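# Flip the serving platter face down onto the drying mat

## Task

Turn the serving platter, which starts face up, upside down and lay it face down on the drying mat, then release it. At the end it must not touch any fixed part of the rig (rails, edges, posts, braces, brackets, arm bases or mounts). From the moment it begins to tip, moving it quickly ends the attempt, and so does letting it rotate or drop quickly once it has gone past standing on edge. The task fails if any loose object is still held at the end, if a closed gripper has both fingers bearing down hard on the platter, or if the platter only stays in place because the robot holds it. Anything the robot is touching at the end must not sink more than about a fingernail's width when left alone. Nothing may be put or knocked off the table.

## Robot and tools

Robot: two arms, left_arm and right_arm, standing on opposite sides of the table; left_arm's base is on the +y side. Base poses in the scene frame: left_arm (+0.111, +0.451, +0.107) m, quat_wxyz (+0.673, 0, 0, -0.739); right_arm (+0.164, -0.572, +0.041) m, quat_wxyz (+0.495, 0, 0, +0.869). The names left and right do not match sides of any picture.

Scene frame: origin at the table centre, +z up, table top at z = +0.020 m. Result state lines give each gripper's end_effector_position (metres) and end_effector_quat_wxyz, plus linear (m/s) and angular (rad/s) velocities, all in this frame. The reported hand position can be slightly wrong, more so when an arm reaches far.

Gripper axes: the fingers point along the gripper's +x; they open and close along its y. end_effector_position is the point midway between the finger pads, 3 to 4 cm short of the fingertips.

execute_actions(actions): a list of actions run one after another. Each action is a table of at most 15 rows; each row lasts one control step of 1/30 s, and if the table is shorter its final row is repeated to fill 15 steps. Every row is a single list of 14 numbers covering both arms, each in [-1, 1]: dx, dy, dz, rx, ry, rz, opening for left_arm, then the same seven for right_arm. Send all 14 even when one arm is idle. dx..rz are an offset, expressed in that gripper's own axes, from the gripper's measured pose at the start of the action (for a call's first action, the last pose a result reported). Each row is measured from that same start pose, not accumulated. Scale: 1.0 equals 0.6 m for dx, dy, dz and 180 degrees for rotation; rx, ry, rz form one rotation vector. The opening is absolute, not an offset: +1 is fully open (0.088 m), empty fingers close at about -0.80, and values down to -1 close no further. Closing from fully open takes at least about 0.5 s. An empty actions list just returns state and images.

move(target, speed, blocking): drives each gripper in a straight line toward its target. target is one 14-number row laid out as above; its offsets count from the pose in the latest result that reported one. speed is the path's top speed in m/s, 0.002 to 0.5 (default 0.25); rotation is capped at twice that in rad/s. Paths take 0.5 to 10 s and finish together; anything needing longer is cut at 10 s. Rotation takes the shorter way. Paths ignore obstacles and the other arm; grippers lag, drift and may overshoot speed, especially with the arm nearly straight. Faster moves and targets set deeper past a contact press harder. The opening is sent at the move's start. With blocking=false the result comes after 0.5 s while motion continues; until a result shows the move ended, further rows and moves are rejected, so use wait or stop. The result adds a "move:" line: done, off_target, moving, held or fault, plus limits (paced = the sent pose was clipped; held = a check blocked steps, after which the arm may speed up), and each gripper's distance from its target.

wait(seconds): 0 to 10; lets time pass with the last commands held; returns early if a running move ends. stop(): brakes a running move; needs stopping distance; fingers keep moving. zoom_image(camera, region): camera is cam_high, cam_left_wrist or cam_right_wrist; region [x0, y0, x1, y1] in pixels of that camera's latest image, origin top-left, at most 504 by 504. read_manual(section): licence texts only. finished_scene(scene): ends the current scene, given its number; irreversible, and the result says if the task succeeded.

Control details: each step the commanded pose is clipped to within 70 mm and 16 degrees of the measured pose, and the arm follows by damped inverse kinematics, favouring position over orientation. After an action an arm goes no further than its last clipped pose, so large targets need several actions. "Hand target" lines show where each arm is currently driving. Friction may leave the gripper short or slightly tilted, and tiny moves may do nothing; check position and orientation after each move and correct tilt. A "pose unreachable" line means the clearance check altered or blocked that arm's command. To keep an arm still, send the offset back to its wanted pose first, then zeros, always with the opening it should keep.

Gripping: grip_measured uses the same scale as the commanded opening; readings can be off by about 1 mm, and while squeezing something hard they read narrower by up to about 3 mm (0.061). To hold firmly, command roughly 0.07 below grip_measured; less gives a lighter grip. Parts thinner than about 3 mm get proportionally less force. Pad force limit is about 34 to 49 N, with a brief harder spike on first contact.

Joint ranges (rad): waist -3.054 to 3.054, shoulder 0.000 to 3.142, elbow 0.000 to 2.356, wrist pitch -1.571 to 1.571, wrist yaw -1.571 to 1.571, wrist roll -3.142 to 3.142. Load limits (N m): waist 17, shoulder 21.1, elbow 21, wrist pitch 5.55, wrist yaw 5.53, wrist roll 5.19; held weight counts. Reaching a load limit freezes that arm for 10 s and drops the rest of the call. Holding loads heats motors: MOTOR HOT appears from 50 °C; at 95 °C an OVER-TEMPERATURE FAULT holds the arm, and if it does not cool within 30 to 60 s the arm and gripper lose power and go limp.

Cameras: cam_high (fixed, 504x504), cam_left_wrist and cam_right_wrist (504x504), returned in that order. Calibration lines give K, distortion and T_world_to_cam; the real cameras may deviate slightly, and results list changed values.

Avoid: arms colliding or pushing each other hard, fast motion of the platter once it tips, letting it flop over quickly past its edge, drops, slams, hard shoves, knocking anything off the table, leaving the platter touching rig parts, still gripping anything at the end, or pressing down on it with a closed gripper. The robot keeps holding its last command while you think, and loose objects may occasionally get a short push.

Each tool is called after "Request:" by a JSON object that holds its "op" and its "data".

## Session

Request:
{"op": "execute_actions", "data": {"actions": []}}

Scene clock: 0.00 s.
left_arm: end_effector_position=(-0.1317, +0.3754, +0.2382) grip_measured=+0.988 end_effector_quat_wxyz=(-0.408, +0.625, -0.461, -0.479) end_effector_velocity=(+0.002, -0.000, -0.001) end_effector_angular_velocity=(-0.006, -0.012, +0.004) | right_arm: end_effector_position=(-0.0429, -0.5239, +0.3258) grip_measured=+1.000 end_effector_quat_wxyz=(-0.029, -0.186, +0.068, +0.980) end_effector_velocity=(+0.000, -0.003, +0.003) end_effector_angular_velocity=(-0.007, +0.016, +0.014)
Joint positions: left_arm=[-1.296  1.565  1.237 -1.324 -0.205  1.507  0.087] | right_arm=[ 0.304  0.629  0.858 -0.745 -0.751 -0.215  0.088]
Joint velocities: left_arm=[-0.002  0.002 -0.002 -0.007 -0.007 -0.007 -0.   ] | right_arm=[-0.002 -0.007 -0.002  0.007 -0.022  0.007  0.   ]
Heat: left arm: hottest wrist pitch 22 °C (+0.0 °C/min); right arm: hottest wrist pitch 25 °C (+0.0 °C/min).
Hand target (left_arm): -0.132, +0.375, +0.238; -0.408, +0.625, -0.461, -0.479
Hand target (right_arm): -0.043, -0.524, +0.326; -0.029, -0.186, +0.068, +0.980
camera_calibration (this result's frames):
cam_left_wrist: T_world_to_cam=[[0.976717, 0.213299, 0.0229598, 0.057821], [0.17239, -0.84405, 0.5078, 0.25505], [0.127693, -0.492019, -0.861169, 0.476792], [0, 0, 0, 1]] pos_world=[-0.161326, 0.437532, 0.279756]
cam_right_wrist: T_world_to_cam=[[-0.0359282, 0.994459, -0.0987978, 0.560995], [0.666199, -0.0498569, -0.744105, 0.274583], [-0.744908, -0.0925534, -0.660717, 0.211622], [0, 0, 0, 1]] pos_world=[-0.00513253, -0.52461, 0.399566]

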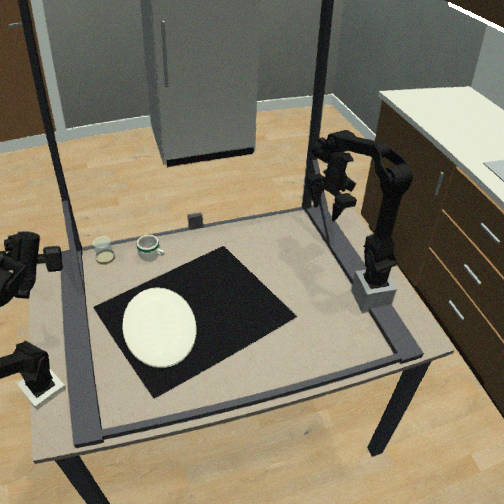

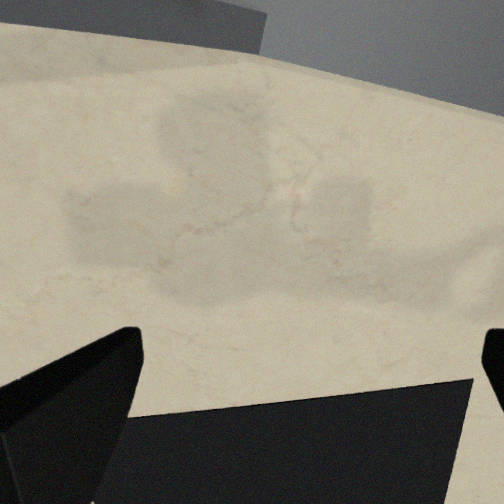

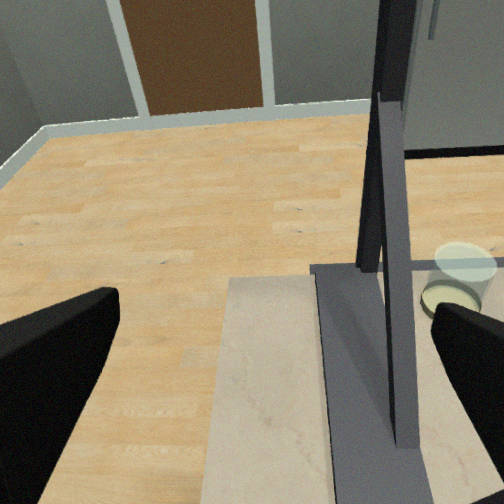

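Request:
{"op": "zoom_image", "data": {"camera": "cam_high", "region": [80, 230, 320, 410]}}

Region (80, 230, 320, 410) of cam_high's 504x504 image, scaled by 2.100, with more detail than that image has; it fills the top 378 rows of this view, and the rest is white.

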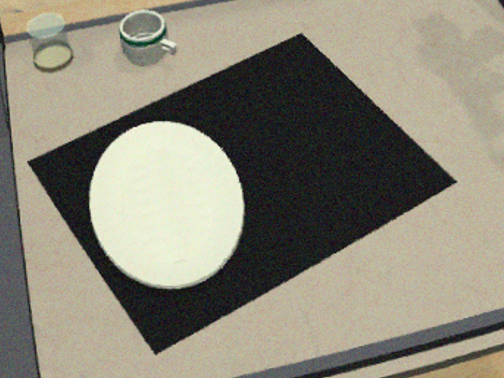

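Request:
{"op": "move", "data": {"target": [0.263,-0.113,-0.72,-0.427,0.079,0.161,0.1,0,0,0,0,0,0,1], "speed": 0.3}}

Scene clock: 4.40 s.
left_arm: end_effector_position=(+0.0453, -0.0440, +0.1750) grip_measured=+0.102 end_effector_quat_wxyz=(+0.235, +0.665, -0.238, -0.668) end_effector_velocity=(+0.000, +0.003, -0.006) end_effector_angular_velocity=(+0.026, +0.004, +0.019) | right_arm: end_effector_position=(-0.0429, -0.5239, +0.3258) grip_measured=+1.000 end_effector_quat_wxyz=(-0.029, -0.186, +0.068, +0.980) end_effector_velocity=(+0.001, +0.001, +0.001) end_effector_angular_velocity=(+0.018, +0.007, -0.006)
Joint positions: left_arm=[-0.067  2.015  1.348 -0.226 -0.096  1.448  0.044] | right_arm=[ 0.304  0.629  0.858 -0.745 -0.751 -0.215  0.088]
Joint velocities: left_arm=[-0.002  0.007  0.002 -0.022 -0.007 -0.022 -0.   ] | right_arm=[-0.002 -0.007 -0.002  0.007  0.007 -0.007  0.   ]
Heat: left arm: hottest shoulder 22 °C (+0.0 °C/min); right arm: hottest wrist pitch 25 °C (+0.0 °C/min).
Hand target (left_arm): +0.046, -0.049, +0.176; +0.240, +0.663, -0.238, -0.668
Hand target (right_arm): -0.043, -0.524, +0.326; -0.029, -0.186, +0.068, +0.980
Off the commanded pose (left_arm): 0.007 m, 1 deg.
Off the commanded pose (right_arm): 0.000 m, 0 deg.
move: done
camera_calibration (this result's frames):
cam_left_wrist: T_world_to_cam=[[0.0215031, 0.742882, -0.669077, 0.1635], [0.949458, 0.194448, 0.246412, -0.041063], [0.313156, -0.640559, -0.701154, 0.150395], [0, 0, 0, 1]] pos_world=[-0.0116252, -0.0171395, 0.224962]
cam_right_wrist: T_world_to_cam=[[-0.0359282, 0.994459, -0.0987978, 0.560995], [0.666199, -0.0498569, -0.744105, 0.274583], [-0.744908, -0.0925534, -0.660717, 0.211622], [0, 0, 0, 1]] pos_world=[-0.00513253, -0.52461, 0.399566]

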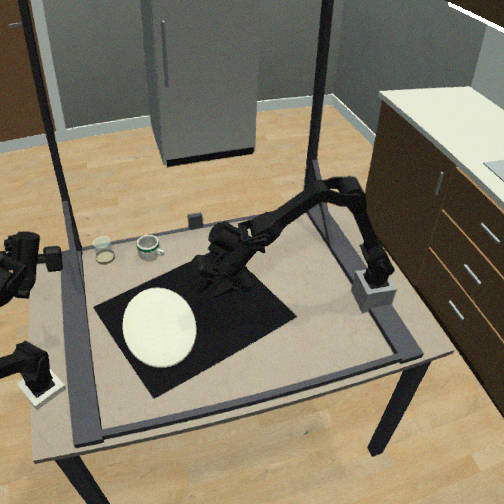

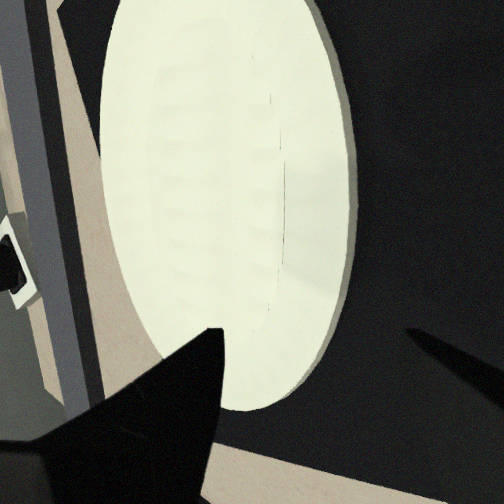

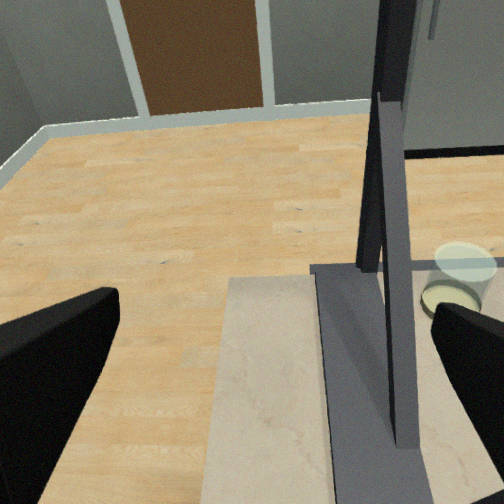

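Request:
{"op": "move", "data": {"target": [0.152,-0.039,-0.008,0,0,0,0.1,0,0,0,0,0,0,1], "speed": 0.1}}

Request:
{"op": "move", "data": {"target": [0.03,-0.024,0,0,0,0,0.1,0,0,0,0,0,0,1], "speed": 0.04}}

Scene clock: 6.13 s.
left_arm: end_effector_position=(+0.0490, -0.0803, +0.0899) grip_measured=+0.102 end_effector_quat_wxyz=(+0.234, +0.666, -0.236, -0.668) end_effector_velocity=(+0.007, +0.002, -0.003) end_effector_angular_velocity=(+0.008, -0.025, +0.031) | right_arm: end_effector_position=(-0.0429, -0.5239, +0.3258) grip_measured=+1.000 end_effector_quat_wxyz=(-0.029, -0.186, +0.068, +0.980) end_effector_velocity=(+0.001, -0.001, +0.002) end_effector_angular_velocity=(+0.026, +0.013, +0.012)
Joint positions: left_arm=[-0.046  2.296  1.428 -0.031 -0.083  1.463  0.044] | right_arm=[ 0.304  0.629  0.858 -0.745 -0.751 -0.215  0.088]
Joint velocities: left_arm=[ 0.002  0.002 -0.002 -0.007 -0.037 -0.007 -0.   ] | right_arm=[-0.002 -0.007 -0.002  0.007 -0.007 -0.022  0.   ]
Heat: left arm: hottest shoulder 22 °C (+0.0 °C/min); right arm: hottest wrist pitch 25 °C (+0.0 °C/min).
Hand target (left_arm): +0.050, -0.084, +0.090; +0.235, +0.665, -0.238, -0.668
Hand target (right_arm): -0.043, -0.524, +0.326; -0.029, -0.186, +0.068, +0.980
Off the commanded pose (left_arm): 0.003 m, 0 deg.
Off the commanded pose (right_arm): 0.000 m, 0 deg.
move: done
camera_calibration (this result's frames):
cam_left_wrist: T_world_to_cam=[[0.0206385, 0.746892, -0.664625, 0.133336], [0.949124, 0.194295, 0.247818, -0.016712], [0.314227, -0.635926, -0.704882, 0.0669999], [0, 0, 0, 1]] pos_world=[-0.00794325, -0.0537337, 0.139987]
cam_right_wrist: T_world_to_cam=[[-0.0359282, 0.994459, -0.0987978, 0.560995], [0.666199, -0.0498569, -0.744105, 0.274583], [-0.744908, -0.0925534, -0.660717, 0.211622], [0, 0, 0, 1]] pos_world=[-0.00513253, -0.52461, 0.399566]

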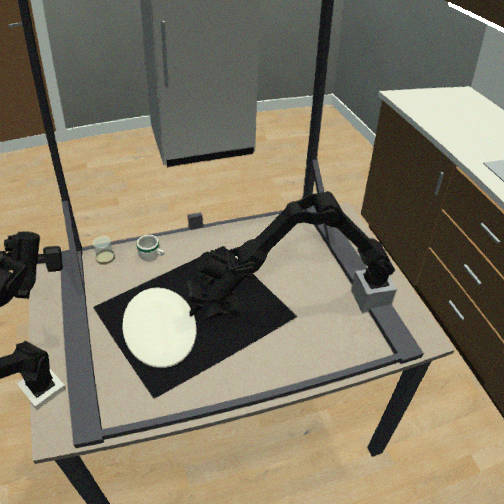

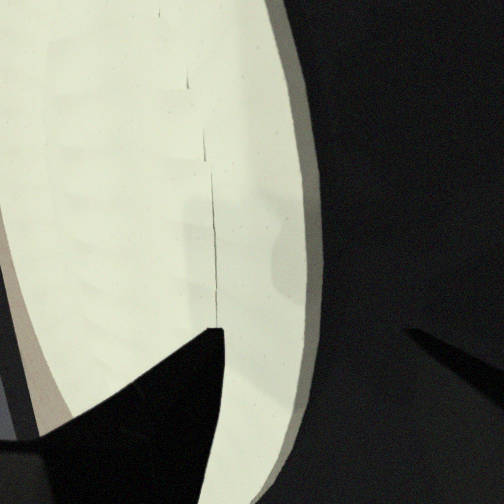

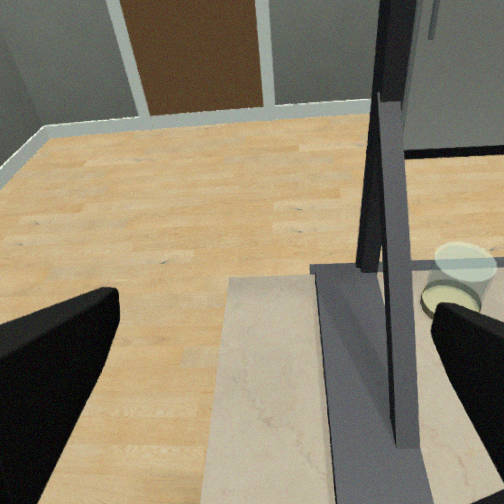

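Scene clock: 6.97 s.
left_arm: end_effector_position=(+0.0484, -0.0848, +0.0762) grip_measured=+0.102 end_effector_quat_wxyz=(+0.241, +0.663, -0.242, -0.667) end_effector_velocity=(-0.002, +0.002, -0.001) end_effector_angular_velocity=(+0.008, +0.009, -0.001) | right_arm: end_effector_position=(-0.0429, -0.5239, +0.3258) grip_measured=+1.000 end_effector_quat_wxyz=(-0.029, -0.186, +0.068, +0.980) end_effector_velocity=(+0.001, +0.002, -0.002) end_effector_angular_velocity=(+0.018, -0.006, -0.006)
Joint positions: left_arm=[-0.046  2.338  1.425  0.033 -0.083  1.463  0.044] | right_arm=[ 0.304  0.629  0.858 -0.745 -0.751 -0.215  0.088]
Joint velocities: left_arm=[-0.002 -0.002 -0.002 -0.007  0.007 -0.007 -0.   ] | right_arm=[-0.007 -0.002 -0.002 -0.007  0.007 -0.022  0.   ]
Heat: left arm: hottest shoulder 22 °C (+0.0 °C/min); right arm: hottest wrist pitch 25 °C (+0.0 °C/min).
Hand target (left_arm): +0.049, -0.080, +0.067; +0.234, +0.666, -0.236, -0.668
Hand target (right_arm): -0.043, -0.524, +0.326; -0.029, -0.186, +0.068, +0.980
Off the commanded pose (left_arm): 0.010 m, 1 deg.
Off the commanded pose (right_arm): 0.000 m, 0 deg.
move: off_target (left_arm)
camera_calibration (this result's frames):
cam_left_wrist: T_world_to_cam=[[0.0188235, 0.733948, -0.678945, 0.127747], [0.949785, 0.199009, 0.241464, -0.0109834], [0.312338, -0.649396, -0.693347, 0.0527432], [0, 0, 0, 1]] pos_world=[-0.00844649, -0.0573223, 0.125954]
cam_right_wrist: T_world_to_cam=[[-0.0359282, 0.994459, -0.0987978, 0.560995], [0.666199, -0.0498569, -0.744105, 0.274583], [-0.744908, -0.0925534, -0.660717, 0.211622], [0, 0, 0, 1]] pos_world=[-0.00513253, -0.52461, 0.399566]

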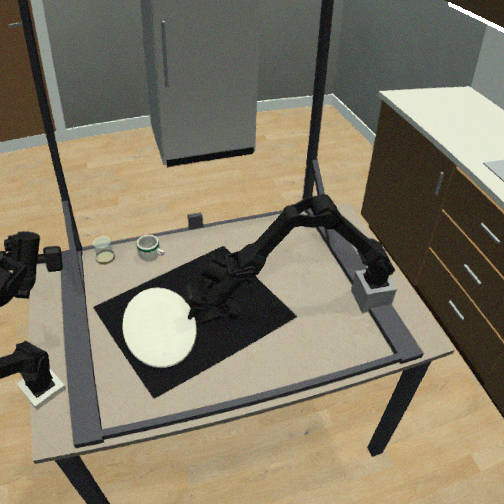

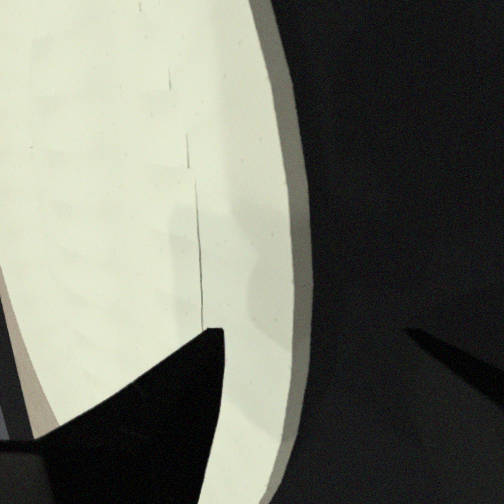

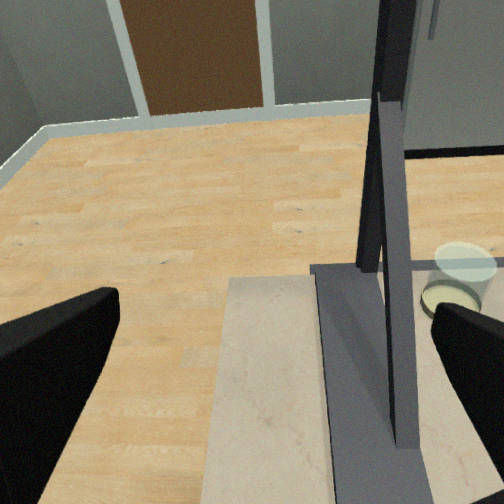

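Request:
{"op": "move", "data": {"target": [0.036,0.048,0,0,0,0,0.1,0,0,0,0,0,0,1], "speed": 0.04}}

Scene clock: 8.30 s.
left_arm: end_effector_position=(+0.0471, -0.1156, +0.0783) grip_measured=+0.102 end_effector_quat_wxyz=(+0.238, +0.664, -0.239, -0.668) end_effector_velocity=(-0.003, -0.003, +0.001) end_effector_angular_velocity=(-0.003, -0.010, -0.008) | right_arm: end_effector_position=(-0.0429, -0.5239, +0.3258) grip_measured=+1.000 end_effector_quat_wxyz=(-0.029, -0.186, +0.068, +0.980) end_effector_velocity=(+0.002, +0.000, +0.001) end_effector_angular_velocity=(+0.011, -0.000, -0.006)
Joint positions: left_arm=[-0.039  2.431  1.622 -0.078 -0.078  1.467  0.044] | right_arm=[ 0.304  0.629  0.858 -0.745 -0.751 -0.215  0.088]
Joint velocities: left_arm=[-0.007  0.007  0.017 -0.007 -0.007  0.007 -0.   ] | right_arm=[-0.002 -0.007  0.002 -0.007  0.007 -0.007  0.   ]
Heat: left arm: hottest shoulder 23 °C (+7.2 °C/min); right arm: hottest wrist pitch 25 °C (+0.0 °C/min).
Hand target (left_arm): +0.048, -0.121, +0.079; +0.241, +0.662, -0.242, -0.667
Hand target (right_arm): -0.043, -0.524, +0.326; -0.029, -0.186, +0.068, +0.980
Off the commanded pose (left_arm): 0.005 m, 0 deg.
Off the commanded pose (right_arm): 0.000 m, 0 deg.
move: done
camera_calibration (this result's frames):
cam_left_wrist: T_world_to_cam=[[0.0187427, 0.739626, -0.672757, 0.152011], [0.949653, 0.197305, 0.243373, -0.00449093], [0.312743, -0.643447, -0.69869, 0.0357002], [0, 0, 0, 1]] pos_world=[-0.00974927, -0.0885743, 0.128303]
cam_right_wrist: T_world_to_cam=[[-0.0359282, 0.994459, -0.0987978, 0.560995], [0.666199, -0.0498569, -0.744105, 0.274583], [-0.744908, -0.0925534, -0.660717, 0.211622], [0, 0, 0, 1]] pos_world=[-0.00513253, -0.52461, 0.399566]

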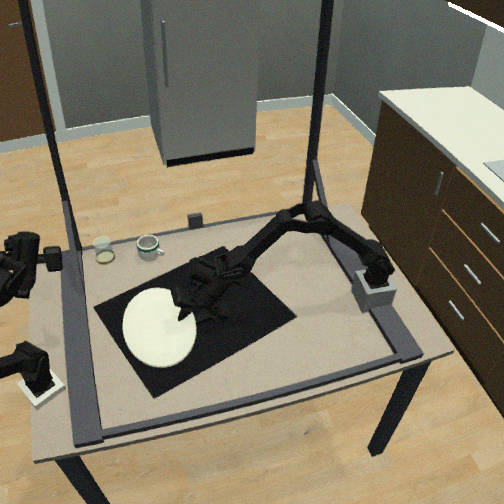

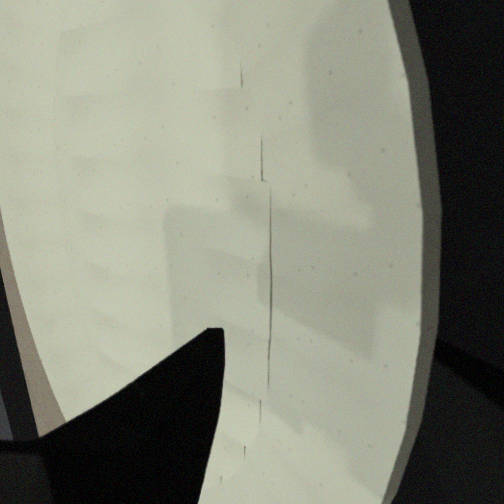

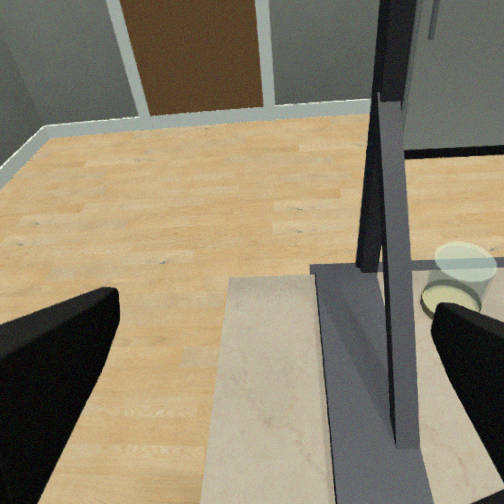

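Request:
{"op": "move", "data": {"target": [0.03,0.005,0,0,0,0.09,0.1,0,0,0,0,0,0,1], "speed": 0.05}}

Request:
{"op": "move", "data": {"target": [0.01,0.01,0,0,0,0,-1,0,0,0,0,0,0,1], "speed": 0.03}}

Scene clock: 11.60 s.
left_arm: end_effector_position=(+0.0446, -0.1315, +0.0862) grip_measured=+0.102 end_effector_quat_wxyz=(+0.334, +0.619, -0.337, -0.626) end_effector_velocity=(-0.000, -0.000, -0.000) end_effector_angular_velocity=(-0.013, +0.004, +0.008) | right_arm: end_effector_position=(-0.0429, -0.5239, +0.3258) grip_measured=+1.000 end_effector_quat_wxyz=(-0.029, -0.186, +0.068, +0.980) end_effector_velocity=(+0.001, -0.001, -0.001) end_effector_angular_velocity=(-0.001, -0.002, +0.007)
Joint positions: left_arm=[-0.047  2.444  1.443  0.415 -0.106  1.491  0.044] | right_arm=[ 0.304  0.629  0.858 -0.745 -0.751 -0.215  0.088]
Joint velocities: left_arm=[-0.002  0.002 -0.007  0.022 -0.007 -0.007 -0.   ] | right_arm=[-0.002 -0.002 -0.002 -0.007 -0.007 -0.007  0.   ]
Heat: left arm: hottest wrist pitch 24 °C (+10.3 °C/min); right arm: hottest wrist pitch 26 °C (+5.2 °C/min).
Hand target (left_arm): +0.047, -0.129, +0.067; +0.329, +0.623, -0.330, -0.628
Hand target (right_arm): -0.043, -0.524, +0.326; -0.029, -0.186, +0.068, +0.980
Off the commanded pose (left_arm): 0.020 m, 1 deg.
Off the commanded pose (right_arm): 0.000 m, 0 deg.
move: off_target (left_arm)
camera_calibration (this result's frames):
cam_left_wrist: T_world_to_cam=[[0.0171084, 0.506605, -0.862009, 0.154836], [0.951397, 0.256889, 0.169857, 0.0131957], [0.307491, -0.823019, -0.477587, -0.0107155], [0, 0, 0, 1]] pos_world=[-0.0119085, -0.0906497, 0.126111]
cam_right_wrist: T_world_to_cam=[[-0.0359282, 0.994459, -0.0987978, 0.560995], [0.666199, -0.0498569, -0.744105, 0.274583], [-0.744908, -0.0925534, -0.660717, 0.211622], [0, 0, 0, 1]] pos_world=[-0.00513253, -0.52461, 0.399566]

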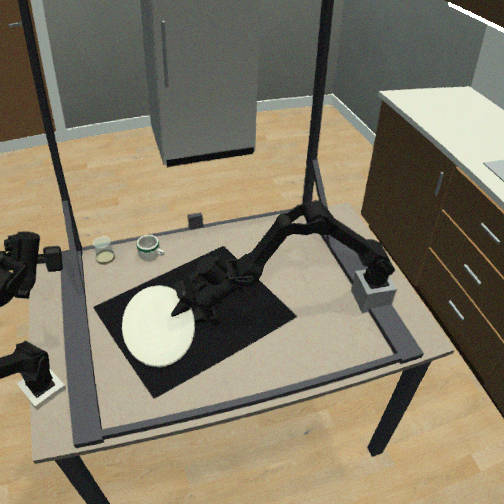

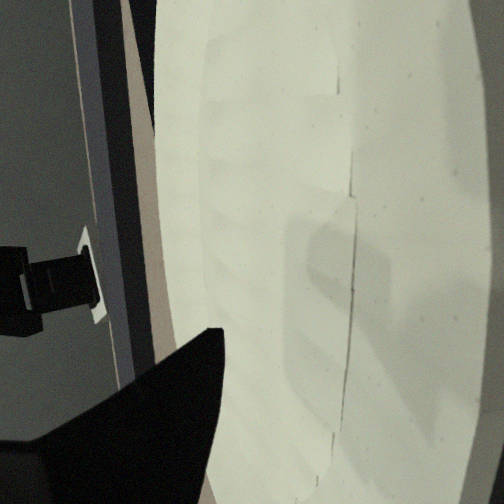

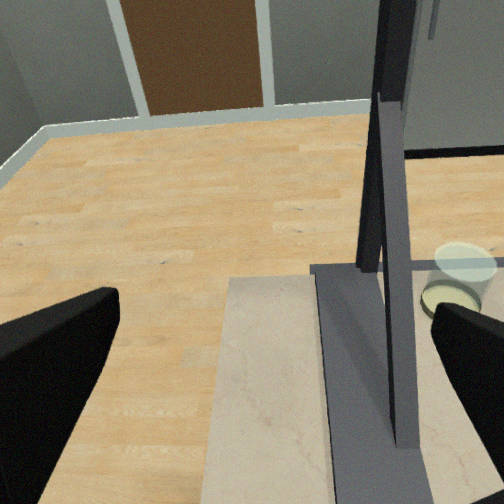

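Scene clock: 12.30 s.
left_arm: end_effector_position=(+0.0442, -0.1321, +0.0884) grip_measured=-0.683 end_effector_quat_wxyz=(+0.330, +0.622, -0.334, -0.627) end_effector_velocity=(-0.000, +0.001, -0.001) end_effector_angular_velocity=(+0.007, +0.001, +0.008) | right_arm: end_effector_position=(-0.0429, -0.5239, +0.3258) grip_measured=+1.000 end_effector_quat_wxyz=(-0.029, -0.186, +0.068, +0.980) end_effector_velocity=(+0.000, +0.001, -0.003) end_effector_angular_velocity=(+0.001, -0.011, -0.006)
Joint positions: left_arm=[-0.048  2.439  1.455  0.387 -0.108  1.492  0.006] | right_arm=[ 0.304  0.629  0.858 -0.745 -0.751 -0.215  0.088]
Joint velocities: left_arm=[-0.002 -0.002 -0.002 -0.007 -0.007 -0.007 -0.   ] | right_arm=[-0.002  0.002 -0.002 -0.007  0.007 -0.007  0.   ]
Heat: left arm: hottest wrist pitch 24 °C (+9.8 °C/min); right arm: hottest wrist pitch 26 °C (+4.9 °C/min).
Hand target (left_arm): +0.045, -0.139, +0.088; +0.334, +0.618, -0.337, -0.626
Hand target (right_arm): -0.043, -0.524, +0.326; -0.029, -0.186, +0.068, +0.980
Off the commanded pose (left_arm): 0.008 m, 1 deg.
Off the commanded pose (right_arm): 0.000 m, 0 deg.
move: done
camera_calibration (this result's frames):
cam_left_wrist: T_world_to_cam=[[0.0199512, 0.516185, -0.856245, 0.157671], [0.950705, 0.255279, 0.176046, 0.0126444], [0.309453, -0.817549, -0.485646, -0.00868346], [0, 0, 0, 1]] pos_world=[-0.0124797, -0.0917141, 0.128562]
cam_right_wrist: T_world_to_cam=[[-0.0359282, 0.994459, -0.0987978, 0.560995], [0.666199, -0.0498569, -0.744105, 0.274583], [-0.744908, -0.0925534, -0.660717, 0.211622], [0, 0, 0, 1]] pos_world=[-0.00513253, -0.52461, 0.399566]

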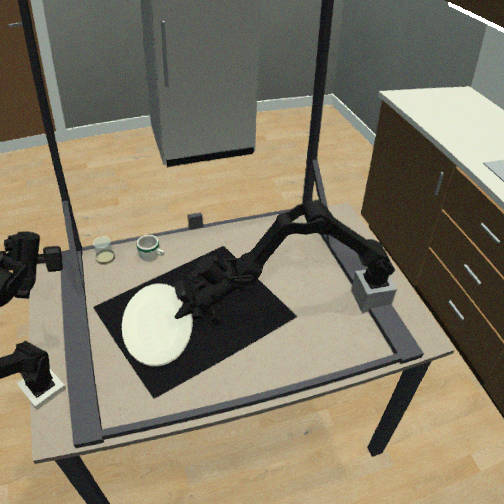

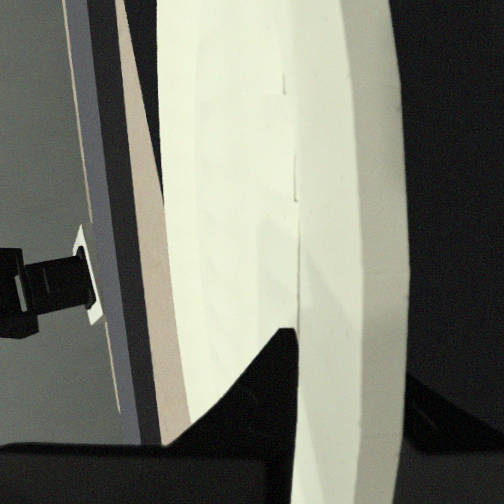

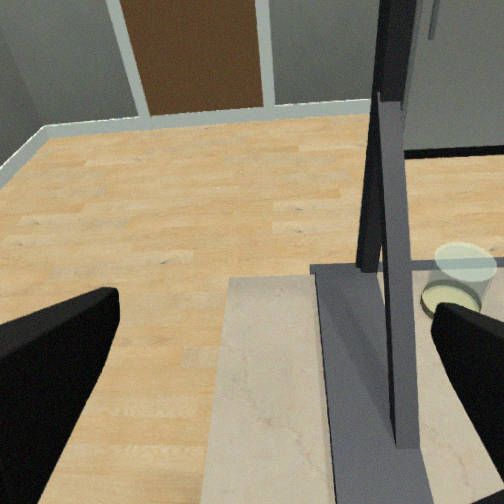

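Request:
{"op": "move", "data": {"target": [-0.463,0.12,-0.008,0,0,-0.3,-1,0,0,0,0,0,0,1], "speed": 0.1}}

Scene clock: 17.53 s.
left_arm: end_effector_position=(+0.0535, +0.0641, +0.2816) grip_measured=-0.720 end_effector_quat_wxyz=(-0.006, +0.709, +0.001, -0.705) end_effector_velocity=(+0.004, +0.009, +0.001) end_effector_angular_velocity=(+0.043, -0.029, +0.005) | right_arm: end_effector_position=(-0.0429, -0.5239, +0.3258) grip_measured=+1.000 end_effector_quat_wxyz=(-0.029, -0.186, +0.068, +0.980) end_effector_velocity=(+0.001, -0.001, -0.001) end_effector_angular_velocity=(+0.013, -0.001, +0.012)
Joint positions: left_arm=[-0.056  2.079  2.072 -1.576 -0.004  1.429  0.004] | right_arm=[ 0.304  0.629  0.858 -0.745 -0.751 -0.215  0.088]
Joint velocities: left_arm=[-0.002  0.002  0.007 -0.051 -0.022 -0.007 -0.   ] | right_arm=[-0.002 -0.002 -0.002 -0.007 -0.007 -0.022  0.   ]
Heat: left arm: hottest shoulder 26 °C (+13.7 °C/min); right arm: hottest wrist pitch 26 °C (+3.4 °C/min).
Hand target (left_arm): +0.052, +0.061, +0.303; +0.017, +0.705, -0.022, -0.709
Hand target (right_arm): -0.043, -0.524, +0.326; -0.029, -0.186, +0.068, +0.980
Off the commanded pose (left_arm): 0.023 m, 3 deg.
Off the commanded pose (right_arm): 0.000 m, 0 deg.
joint sent to its limit (left arm) — the command would take joint 4 (wrist pitch) past its lower limit, so that joint was sent only as far as its limit.
move: off_target (left_arm)
camera_calibration (this result's frames):
cam_left_wrist: T_world_to_cam=[[0.0271571, 0.998841, -0.0397415, -0.0395789], [0.945968, -0.0128281, 0.324007, -0.104563], [0.323122, -0.0463933, -0.94522, 0.322002], [0, 0, 0, 1]] pos_world=[-0.00405764, 0.0531304, 0.336669]
cam_right_wrist: T_world_to_cam=[[-0.0359282, 0.994459, -0.0987978, 0.560995], [0.666199, -0.0498569, -0.744105, 0.274583], [-0.744908, -0.0925534, -0.660717, 0.211622], [0, 0, 0, 1]] pos_world=[-0.00513253, -0.52461, 0.399566]

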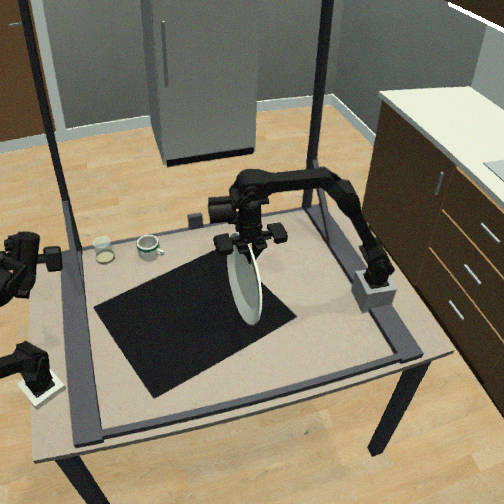

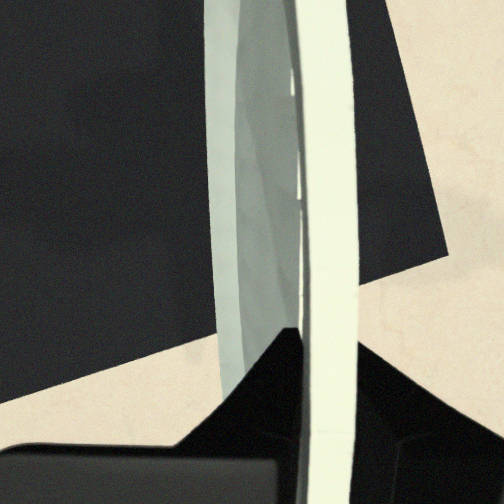

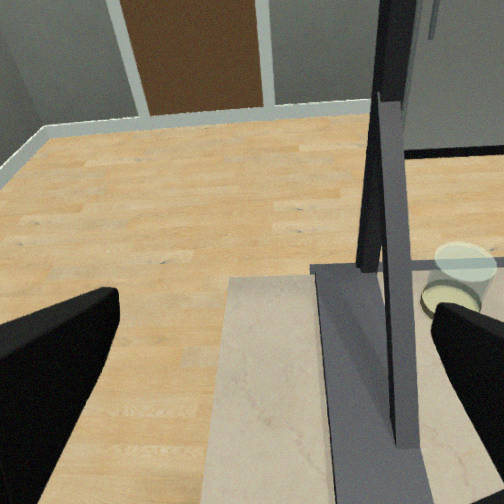

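Request:
{"op": "move", "data": {"target": [0,0,0,-0.5,0,0,-1,0,0,0,0,0,0,1], "speed": 0.14}}

Request:
{"op": "move", "data": {"target": [-0.03,0,0,-0.5,0,0,-1,0,0,0,0,0,0,1], "speed": 0.14}}

Scene clock: 23.70 s.
left_arm: end_effector_position=(+0.0529, +0.0635, +0.2706) grip_measured=-0.720 end_effector_quat_wxyz=(+0.488, +0.515, +0.505, -0.491) end_effector_velocity=(+0.000, +0.002, +0.000) end_effector_angular_velocity=(+0.006, -0.009, +0.005) | right_arm: end_effector_position=(-0.0429, -0.5239, +0.3258) grip_measured=+1.000 end_effector_quat_wxyz=(-0.029, -0.186, +0.068, +0.980) end_effector_velocity=(+0.002, -0.001, -0.004) end_effector_angular_velocity=(+0.003, -0.012, +0.007)
Joint positions: left_arm=[-0.056  2.103  2.064 -1.574 -0.001 -0.136  0.004] | right_arm=[ 0.304  0.629  0.858 -0.745 -0.751 -0.215  0.088]
Joint velocities: left_arm=[-0.002 -0.002 -0.002 -0.007 -0.007 -0.007 -0.   ] | right_arm=[-0.007 -0.002 -0.002 -0.022 -0.007 -0.022  0.   ]
Heat: left arm: hottest shoulder 28 °C (+15.2 °C/min); right arm: hottest wrist pitch 26 °C (+2.5 °C/min).
Hand target (left_arm): +0.053, +0.064, +0.282; +0.497, +0.506, +0.499, -0.498
Hand target (right_arm): -0.043, -0.524, +0.326; -0.029, -0.186, +0.068, +0.980
Off the commanded pose (left_arm): 0.011 m, 2 deg.
Off the commanded pose (right_arm): 0.000 m, 0 deg.
move: off_target (left_arm)
camera_calibration (this result's frames):
cam_left_wrist: T_world_to_cam=[[-0.997828, 0.0350557, -0.0557622, 0.0803132], [0.0128156, 0.933752, 0.35769, -0.120266], [0.0646072, 0.356199, -0.932174, 0.296352], [0, 0, 0, 1]] pos_world=[0.0625336, 0.00392259, 0.323748]
cam_right_wrist: T_world_to_cam=[[-0.0359282, 0.994459, -0.0987978, 0.560995], [0.666199, -0.0498569, -0.744105, 0.274583], [-0.744908, -0.0925534, -0.660717, 0.211622], [0, 0, 0, 1]] pos_world=[-0.00513253, -0.52461, 0.399566]

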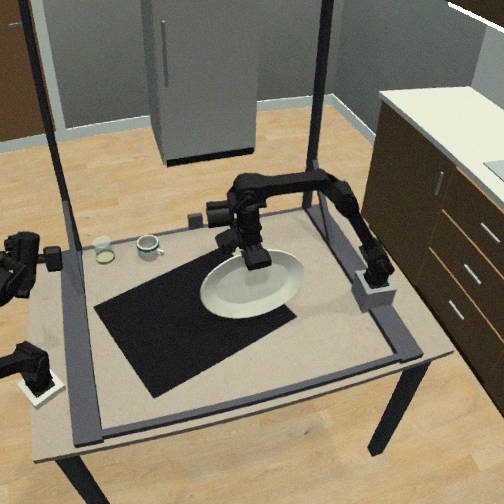

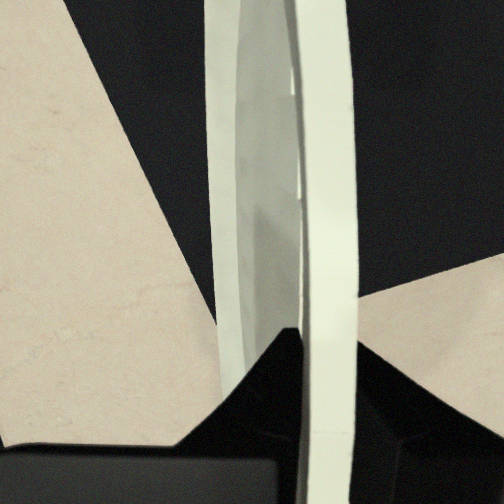

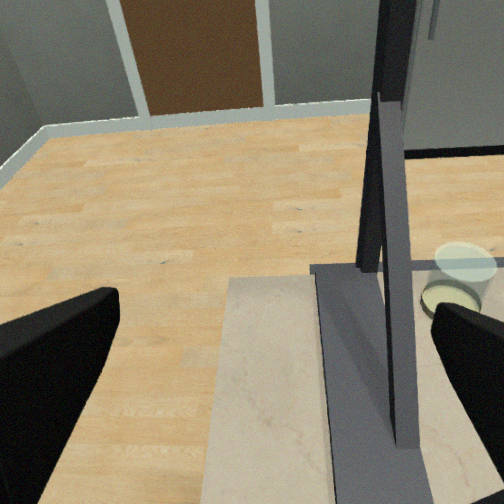

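Scene clock: 29.67 s.
left_arm: end_effector_position=(+0.0525, +0.0630, +0.2631) grip_measured=-0.720 end_effector_quat_wxyz=(+0.709, +0.028, +0.704, +0.015) end_effector_velocity=(+0.005, +0.005, +0.001) end_effector_angular_velocity=(+0.018, -0.026, +0.023) | right_arm: end_effector_position=(-0.0429, -0.5239, +0.3258) grip_measured=+1.000 end_effector_quat_wxyz=(-0.029, -0.186, +0.068, +0.980) end_effector_velocity=(+0.001, -0.003, -0.001) end_effector_angular_velocity=(-0.006, +0.002, +0.019)
Joint positions: left_arm=[-0.056  2.121  2.06  -1.572  0.002 -1.701  0.004] | right_arm=[ 0.304  0.629  0.858 -0.745 -0.751 -0.215  0.088]
Joint velocities: left_arm=[ 0.002 -0.002 -0.002 -0.022 -0.022 -0.022  0.   ] | right_arm=[-0.002 -0.002 -0.002 -0.007 -0.022 -0.007  0.   ]
Heat: left arm: hottest shoulder 30 °C (+16.2 °C/min); right arm: hottest wrist pitch 26 °C (+2.0 °C/min).
Hand target (left_arm): +0.053, +0.064, +0.288; +0.707, +0.002, +0.707, -0.007
Hand target (right_arm): -0.043, -0.524, +0.326; -0.029, -0.186, +0.068, +0.980
Off the commanded pose (left_arm): 0.026 m, 1 deg.
Off the commanded pose (right_arm): 0.000 m, 0 deg.
joint sent to its limit (left arm) — the command would take joint 4 (wrist pitch) past its lower limit, so that joint was sent only as far as its limit.
move: off_target (left_arm)
camera_calibration (this result's frames):
cam_left_wrist: T_world_to_cam=[[-0.0373973, -0.99296, -0.112392, 0.108771], [-0.949992, 0.00043306, 0.312274, 0.00412239], [-0.310027, 0.118449, -0.94332, 0.327081], [0, 0, 0, 1]] pos_world=[0.109388, 0.0692604, 0.31948]
cam_right_wrist: T_world_to_cam=[[-0.0359282, 0.994459, -0.0987978, 0.560995], [0.666199, -0.0498569, -0.744105, 0.274583], [-0.744908, -0.0925534, -0.660717, 0.211622], [0, 0, 0, 1]] pos_world=[-0.00513253, -0.52461, 0.399566]

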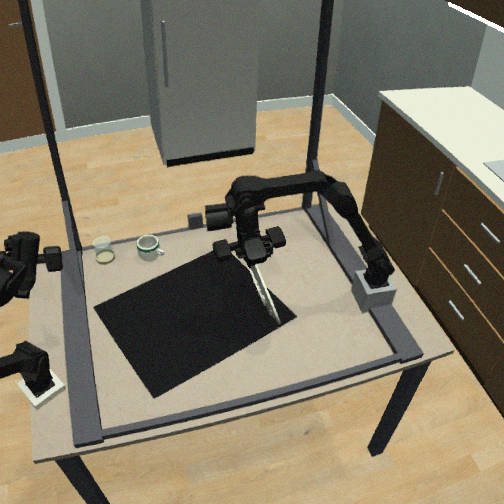

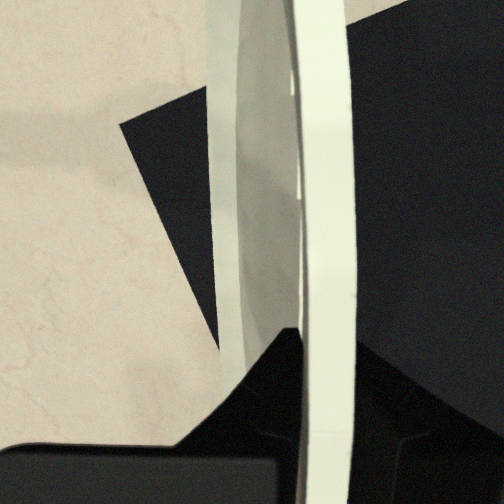

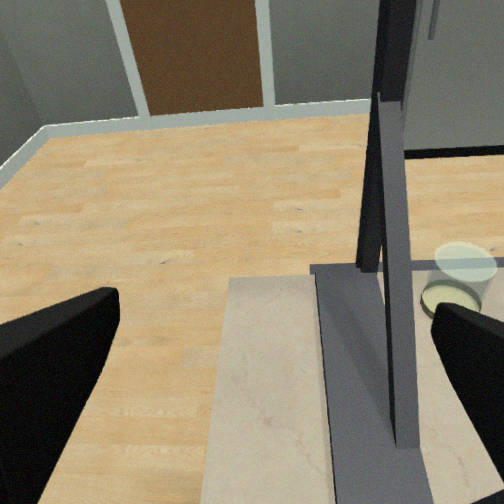

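Request:
{"op": "move", "data": {"target": [0.0,-0.317,-0.04,0,0,-0.09,-1,0,0,0,0,0,0,1], "speed": 0.07}}

Scene clock: 33.00 s.
left_arm: end_effector_position=(+0.0367, -0.0454, +0.2308) grip_measured=-0.663 end_effector_quat_wxyz=(+0.702, -0.067, +0.704, -0.084) end_effector_velocity=(+0.002, +0.002, +0.000) end_effector_angular_velocity=(+0.004, -0.018, +0.024) | right_arm: end_effector_position=(-0.0429, -0.5239, +0.3258) grip_measured=+1.000 end_effector_quat_wxyz=(-0.029, -0.186, +0.068, +0.980) end_effector_velocity=(+0.001, -0.001, -0.006) end_effector_angular_velocity=(-0.017, -0.021, +0.007)
Joint positions: left_arm=[-0.063  2.365  2.318 -1.31  -0.027 -1.701  0.007] | right_arm=[ 0.304  0.629  0.858 -0.745 -0.751 -0.215  0.088]
Joint velocities: left_arm=[-0.002 -0.002 -0.002 -0.007 -0.022 -0.022 -0.   ] | right_arm=[-0.002  0.002 -0.007 -0.022 -0.007 -0.007  0.   ]
Heat: left arm: hottest shoulder 31 °C (+16.4 °C/min); right arm: hottest wrist pitch 27 °C (+3.6 °C/min).
Hand target (left_arm): +0.029, -0.096, +0.254; +0.677, -0.154, +0.699, -0.169
Hand target (right_arm): -0.043, -0.524, +0.326; -0.029, -0.186, +0.068, +0.980
Off the commanded pose (left_arm): 0.084 m, 1 deg; position clipped at the last step of the last action.
Off the commanded pose (right_arm): 0.000 m, 0 deg.
joint sent to its limit (left arm) — the command would take joint 3 (elbow) past its upper limit, so that joint was sent only as far as its limit.
move: off_target (left_arm); limits=paced
camera_calibration (this result's frames):
cam_left_wrist: T_world_to_cam=[[-0.0428252, -0.985612, 0.163511, -0.0662735], [-0.945455, 0.0928786, 0.31223, 0.0033026], [-0.322924, -0.141221, -0.935829, 0.291517], [0, 0, 0, 1]] pos_world=[0.0944222, -0.0244584, 0.282615]
cam_right_wrist: T_world_to_cam=[[-0.0359282, 0.994459, -0.0987978, 0.560995], [0.666199, -0.0498569, -0.744105, 0.274583], [-0.744908, -0.0925534, -0.660717, 0.211622], [0, 0, 0, 1]] pos_world=[-0.00513253, -0.52461, 0.399566]

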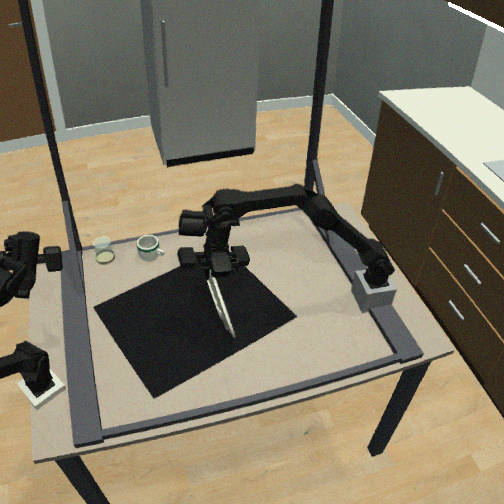

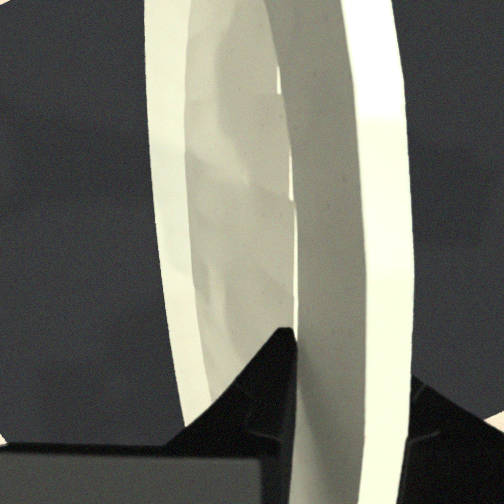

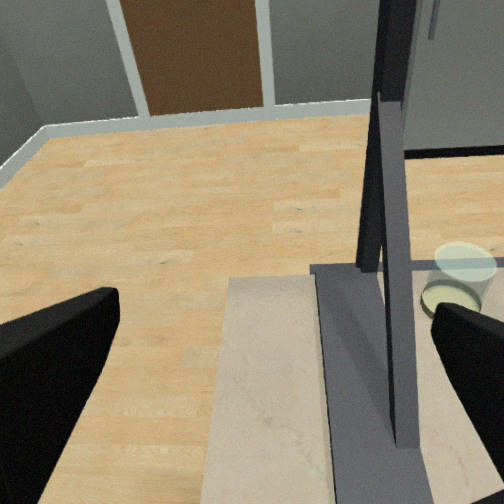

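Request:
{"op": "move", "data": {"target": [0.07,0.0,-0.02,0,0,-0.16,-1,0,0,0,0,0,0,1], "speed": 0.04}}

Scene clock: 39.80 s.
left_arm: end_effector_position=(+0.0286, -0.0567, +0.2185) grip_measured=-0.060 end_effector_quat_wxyz=(+0.653, -0.257, +0.660, -0.269) end_effector_velocity=(-0.000, +0.001, +0.000) end_effector_angular_velocity=(-0.013, +0.002, +0.008) | right_arm: end_effector_position=(-0.0429, -0.5239, +0.3258) grip_measured=+1.000 end_effector_quat_wxyz=(-0.029, -0.186, +0.068, +0.980) end_effector_velocity=(+0.000, +0.002, -0.005) end_effector_angular_velocity=(-0.002, -0.015, -0.006)
Joint positions: left_arm=[-0.102  1.98   1.433 -0.27  -0.12  -1.701  0.036] | right_arm=[ 0.304  0.629  0.858 -0.745 -0.751 -0.215  0.088]
Joint velocities: left_arm=[-0.002 -0.007 -0.017  0.022 -0.007 -0.007 -0.   ] | right_arm=[-0.002  0.002 -0.007 -0.007  0.007 -0.007  0.   ]
Heat: left arm: hottest wrist pitch 34 °C (+18.1 °C/min); right arm: hottest wrist pitch 27 °C (+3.0 °C/min).
Hand target (left_arm): +0.025, -0.053, +0.190; +0.659, -0.240, +0.666, -0.256
Hand target (right_arm): -0.043, -0.524, +0.326; -0.029, -0.186, +0.068, +0.980
Off the commanded pose (left_arm): 0.029 m, 3 deg.
Off the commanded pose (right_arm): 0.000 m, 0 deg.
move: off_target (left_arm)
camera_calibration (this result's frames):
cam_left_wrist: T_world_to_cam=[[-0.0330077, -0.756943, 0.652646, -0.16987], [-0.943007, 0.239934, 0.230584, 0.0267024], [-0.331131, -0.607839, -0.721723, 0.20277], [0, 0, 0, 1]] pos_world=[0.086717, -0.0117374, 0.251052]
cam_right_wrist: T_world_to_cam=[[-0.0359282, 0.994459, -0.0987978, 0.560995], [0.666199, -0.0498569, -0.744105, 0.274583], [-0.744908, -0.0925534, -0.660717, 0.211622], [0, 0, 0, 1]] pos_world=[-0.00513253, -0.52461, 0.399566]

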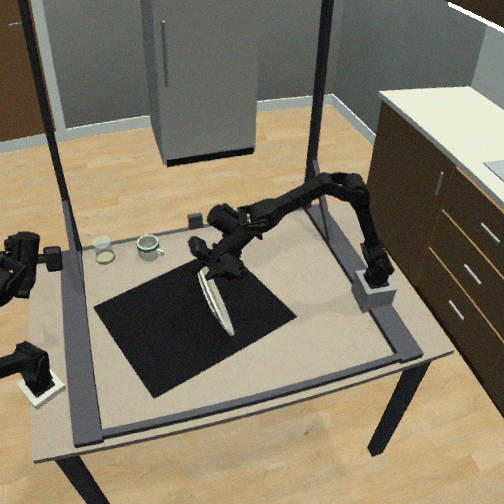

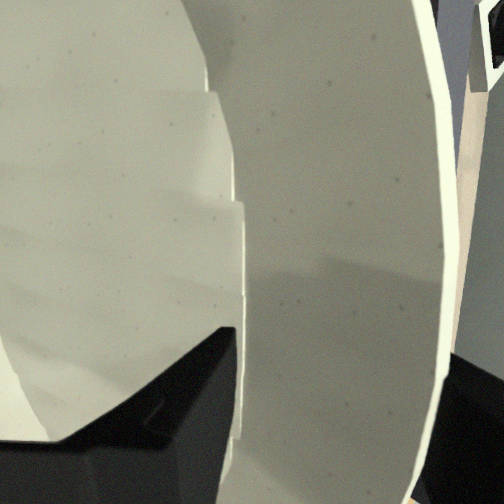

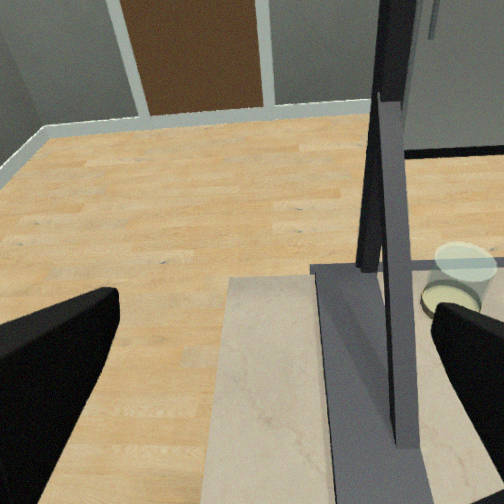

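Request:
{"op": "move", "data": {"target": [-0.08,0.108,0,0,0,0,-1,0,0,0,0,0,0,1], "speed": 0.035}}

Scene clock: 42.87 s.
left_arm: end_effector_position=(+0.0299, +0.0160, +0.2344) grip_measured=-0.417 end_effector_quat_wxyz=(+0.642, -0.279, +0.654, -0.289) end_effector_velocity=(+0.002, +0.007, -0.005) end_effector_angular_velocity=(+0.025, +0.005, +0.018) | right_arm: end_effector_position=(-0.0429, -0.5239, +0.3258) grip_measured=+1.000 end_effector_quat_wxyz=(-0.029, -0.186, +0.068, +0.980) end_effector_velocity=(+0.001, -0.001, -0.001) end_effector_angular_velocity=(-0.014, -0.004, +0.001)
Joint positions: left_arm=[-0.142  1.681  1.075 -0.15  -0.152 -1.725  0.019] | right_arm=[ 0.304  0.629  0.858 -0.745 -0.751 -0.215  0.088]
Joint velocities: left_arm=[-0.002 -0.012 -0.017 -0.022 -0.007 -0.022 -0.   ] | right_arm=[-0.002 -0.002 -0.002 -0.007 -0.007  0.007  0.   ]
Heat: left arm: hottest wrist pitch 34 °C (+16.8 °C/min); right arm: hottest wrist pitch 27 °C (+2.8 °C/min).
Hand target (left_arm): +0.030, +0.024, +0.209; +0.653, -0.257, +0.659, -0.269
Hand target (right_arm): -0.043, -0.524, +0.326; -0.029, -0.186, +0.068, +0.980
Off the commanded pose (left_arm): 0.027 m, 4 deg.
Off the commanded pose (right_arm): 0.000 m, 0 deg.
move: off_target (left_arm)
camera_calibration (this result's frames):
cam_left_wrist: T_world_to_cam=[[-0.0269713, -0.713696, 0.699936, -0.137146], [-0.940899, 0.254603, 0.223352, 0.00818613], [-0.337612, -0.652545, -0.678383, 0.249653], [0, 0, 0, 1]] pos_world=[0.0882891, 0.0629447, 0.263526]
cam_right_wrist: T_world_to_cam=[[-0.0359282, 0.994459, -0.0987978, 0.560995], [0.666199, -0.0498569, -0.744105, 0.274583], [-0.744908, -0.0925534, -0.660717, 0.211622], [0, 0, 0, 1]] pos_world=[-0.00513253, -0.52461, 0.399566]

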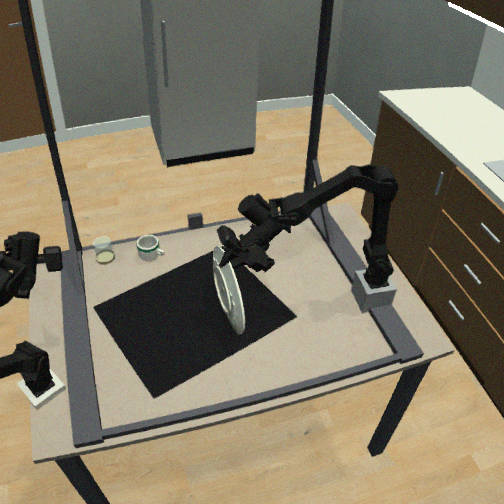

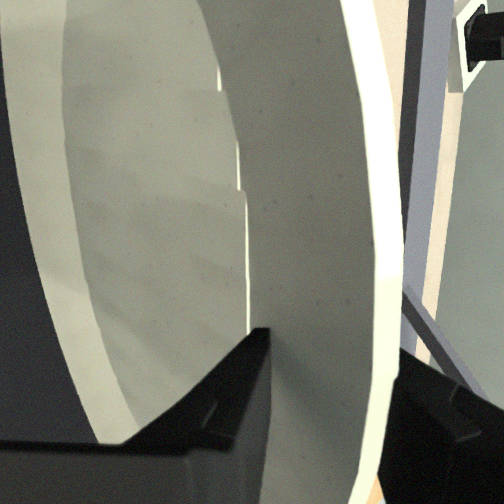

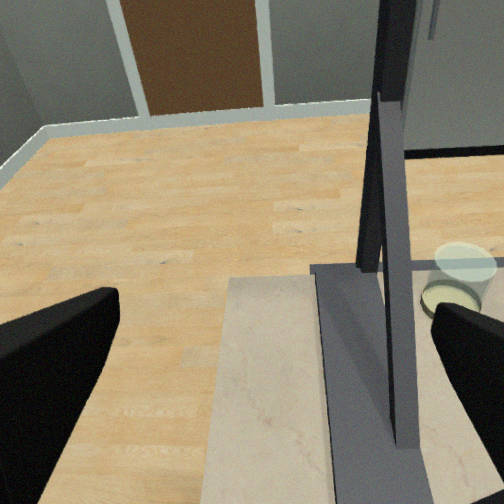

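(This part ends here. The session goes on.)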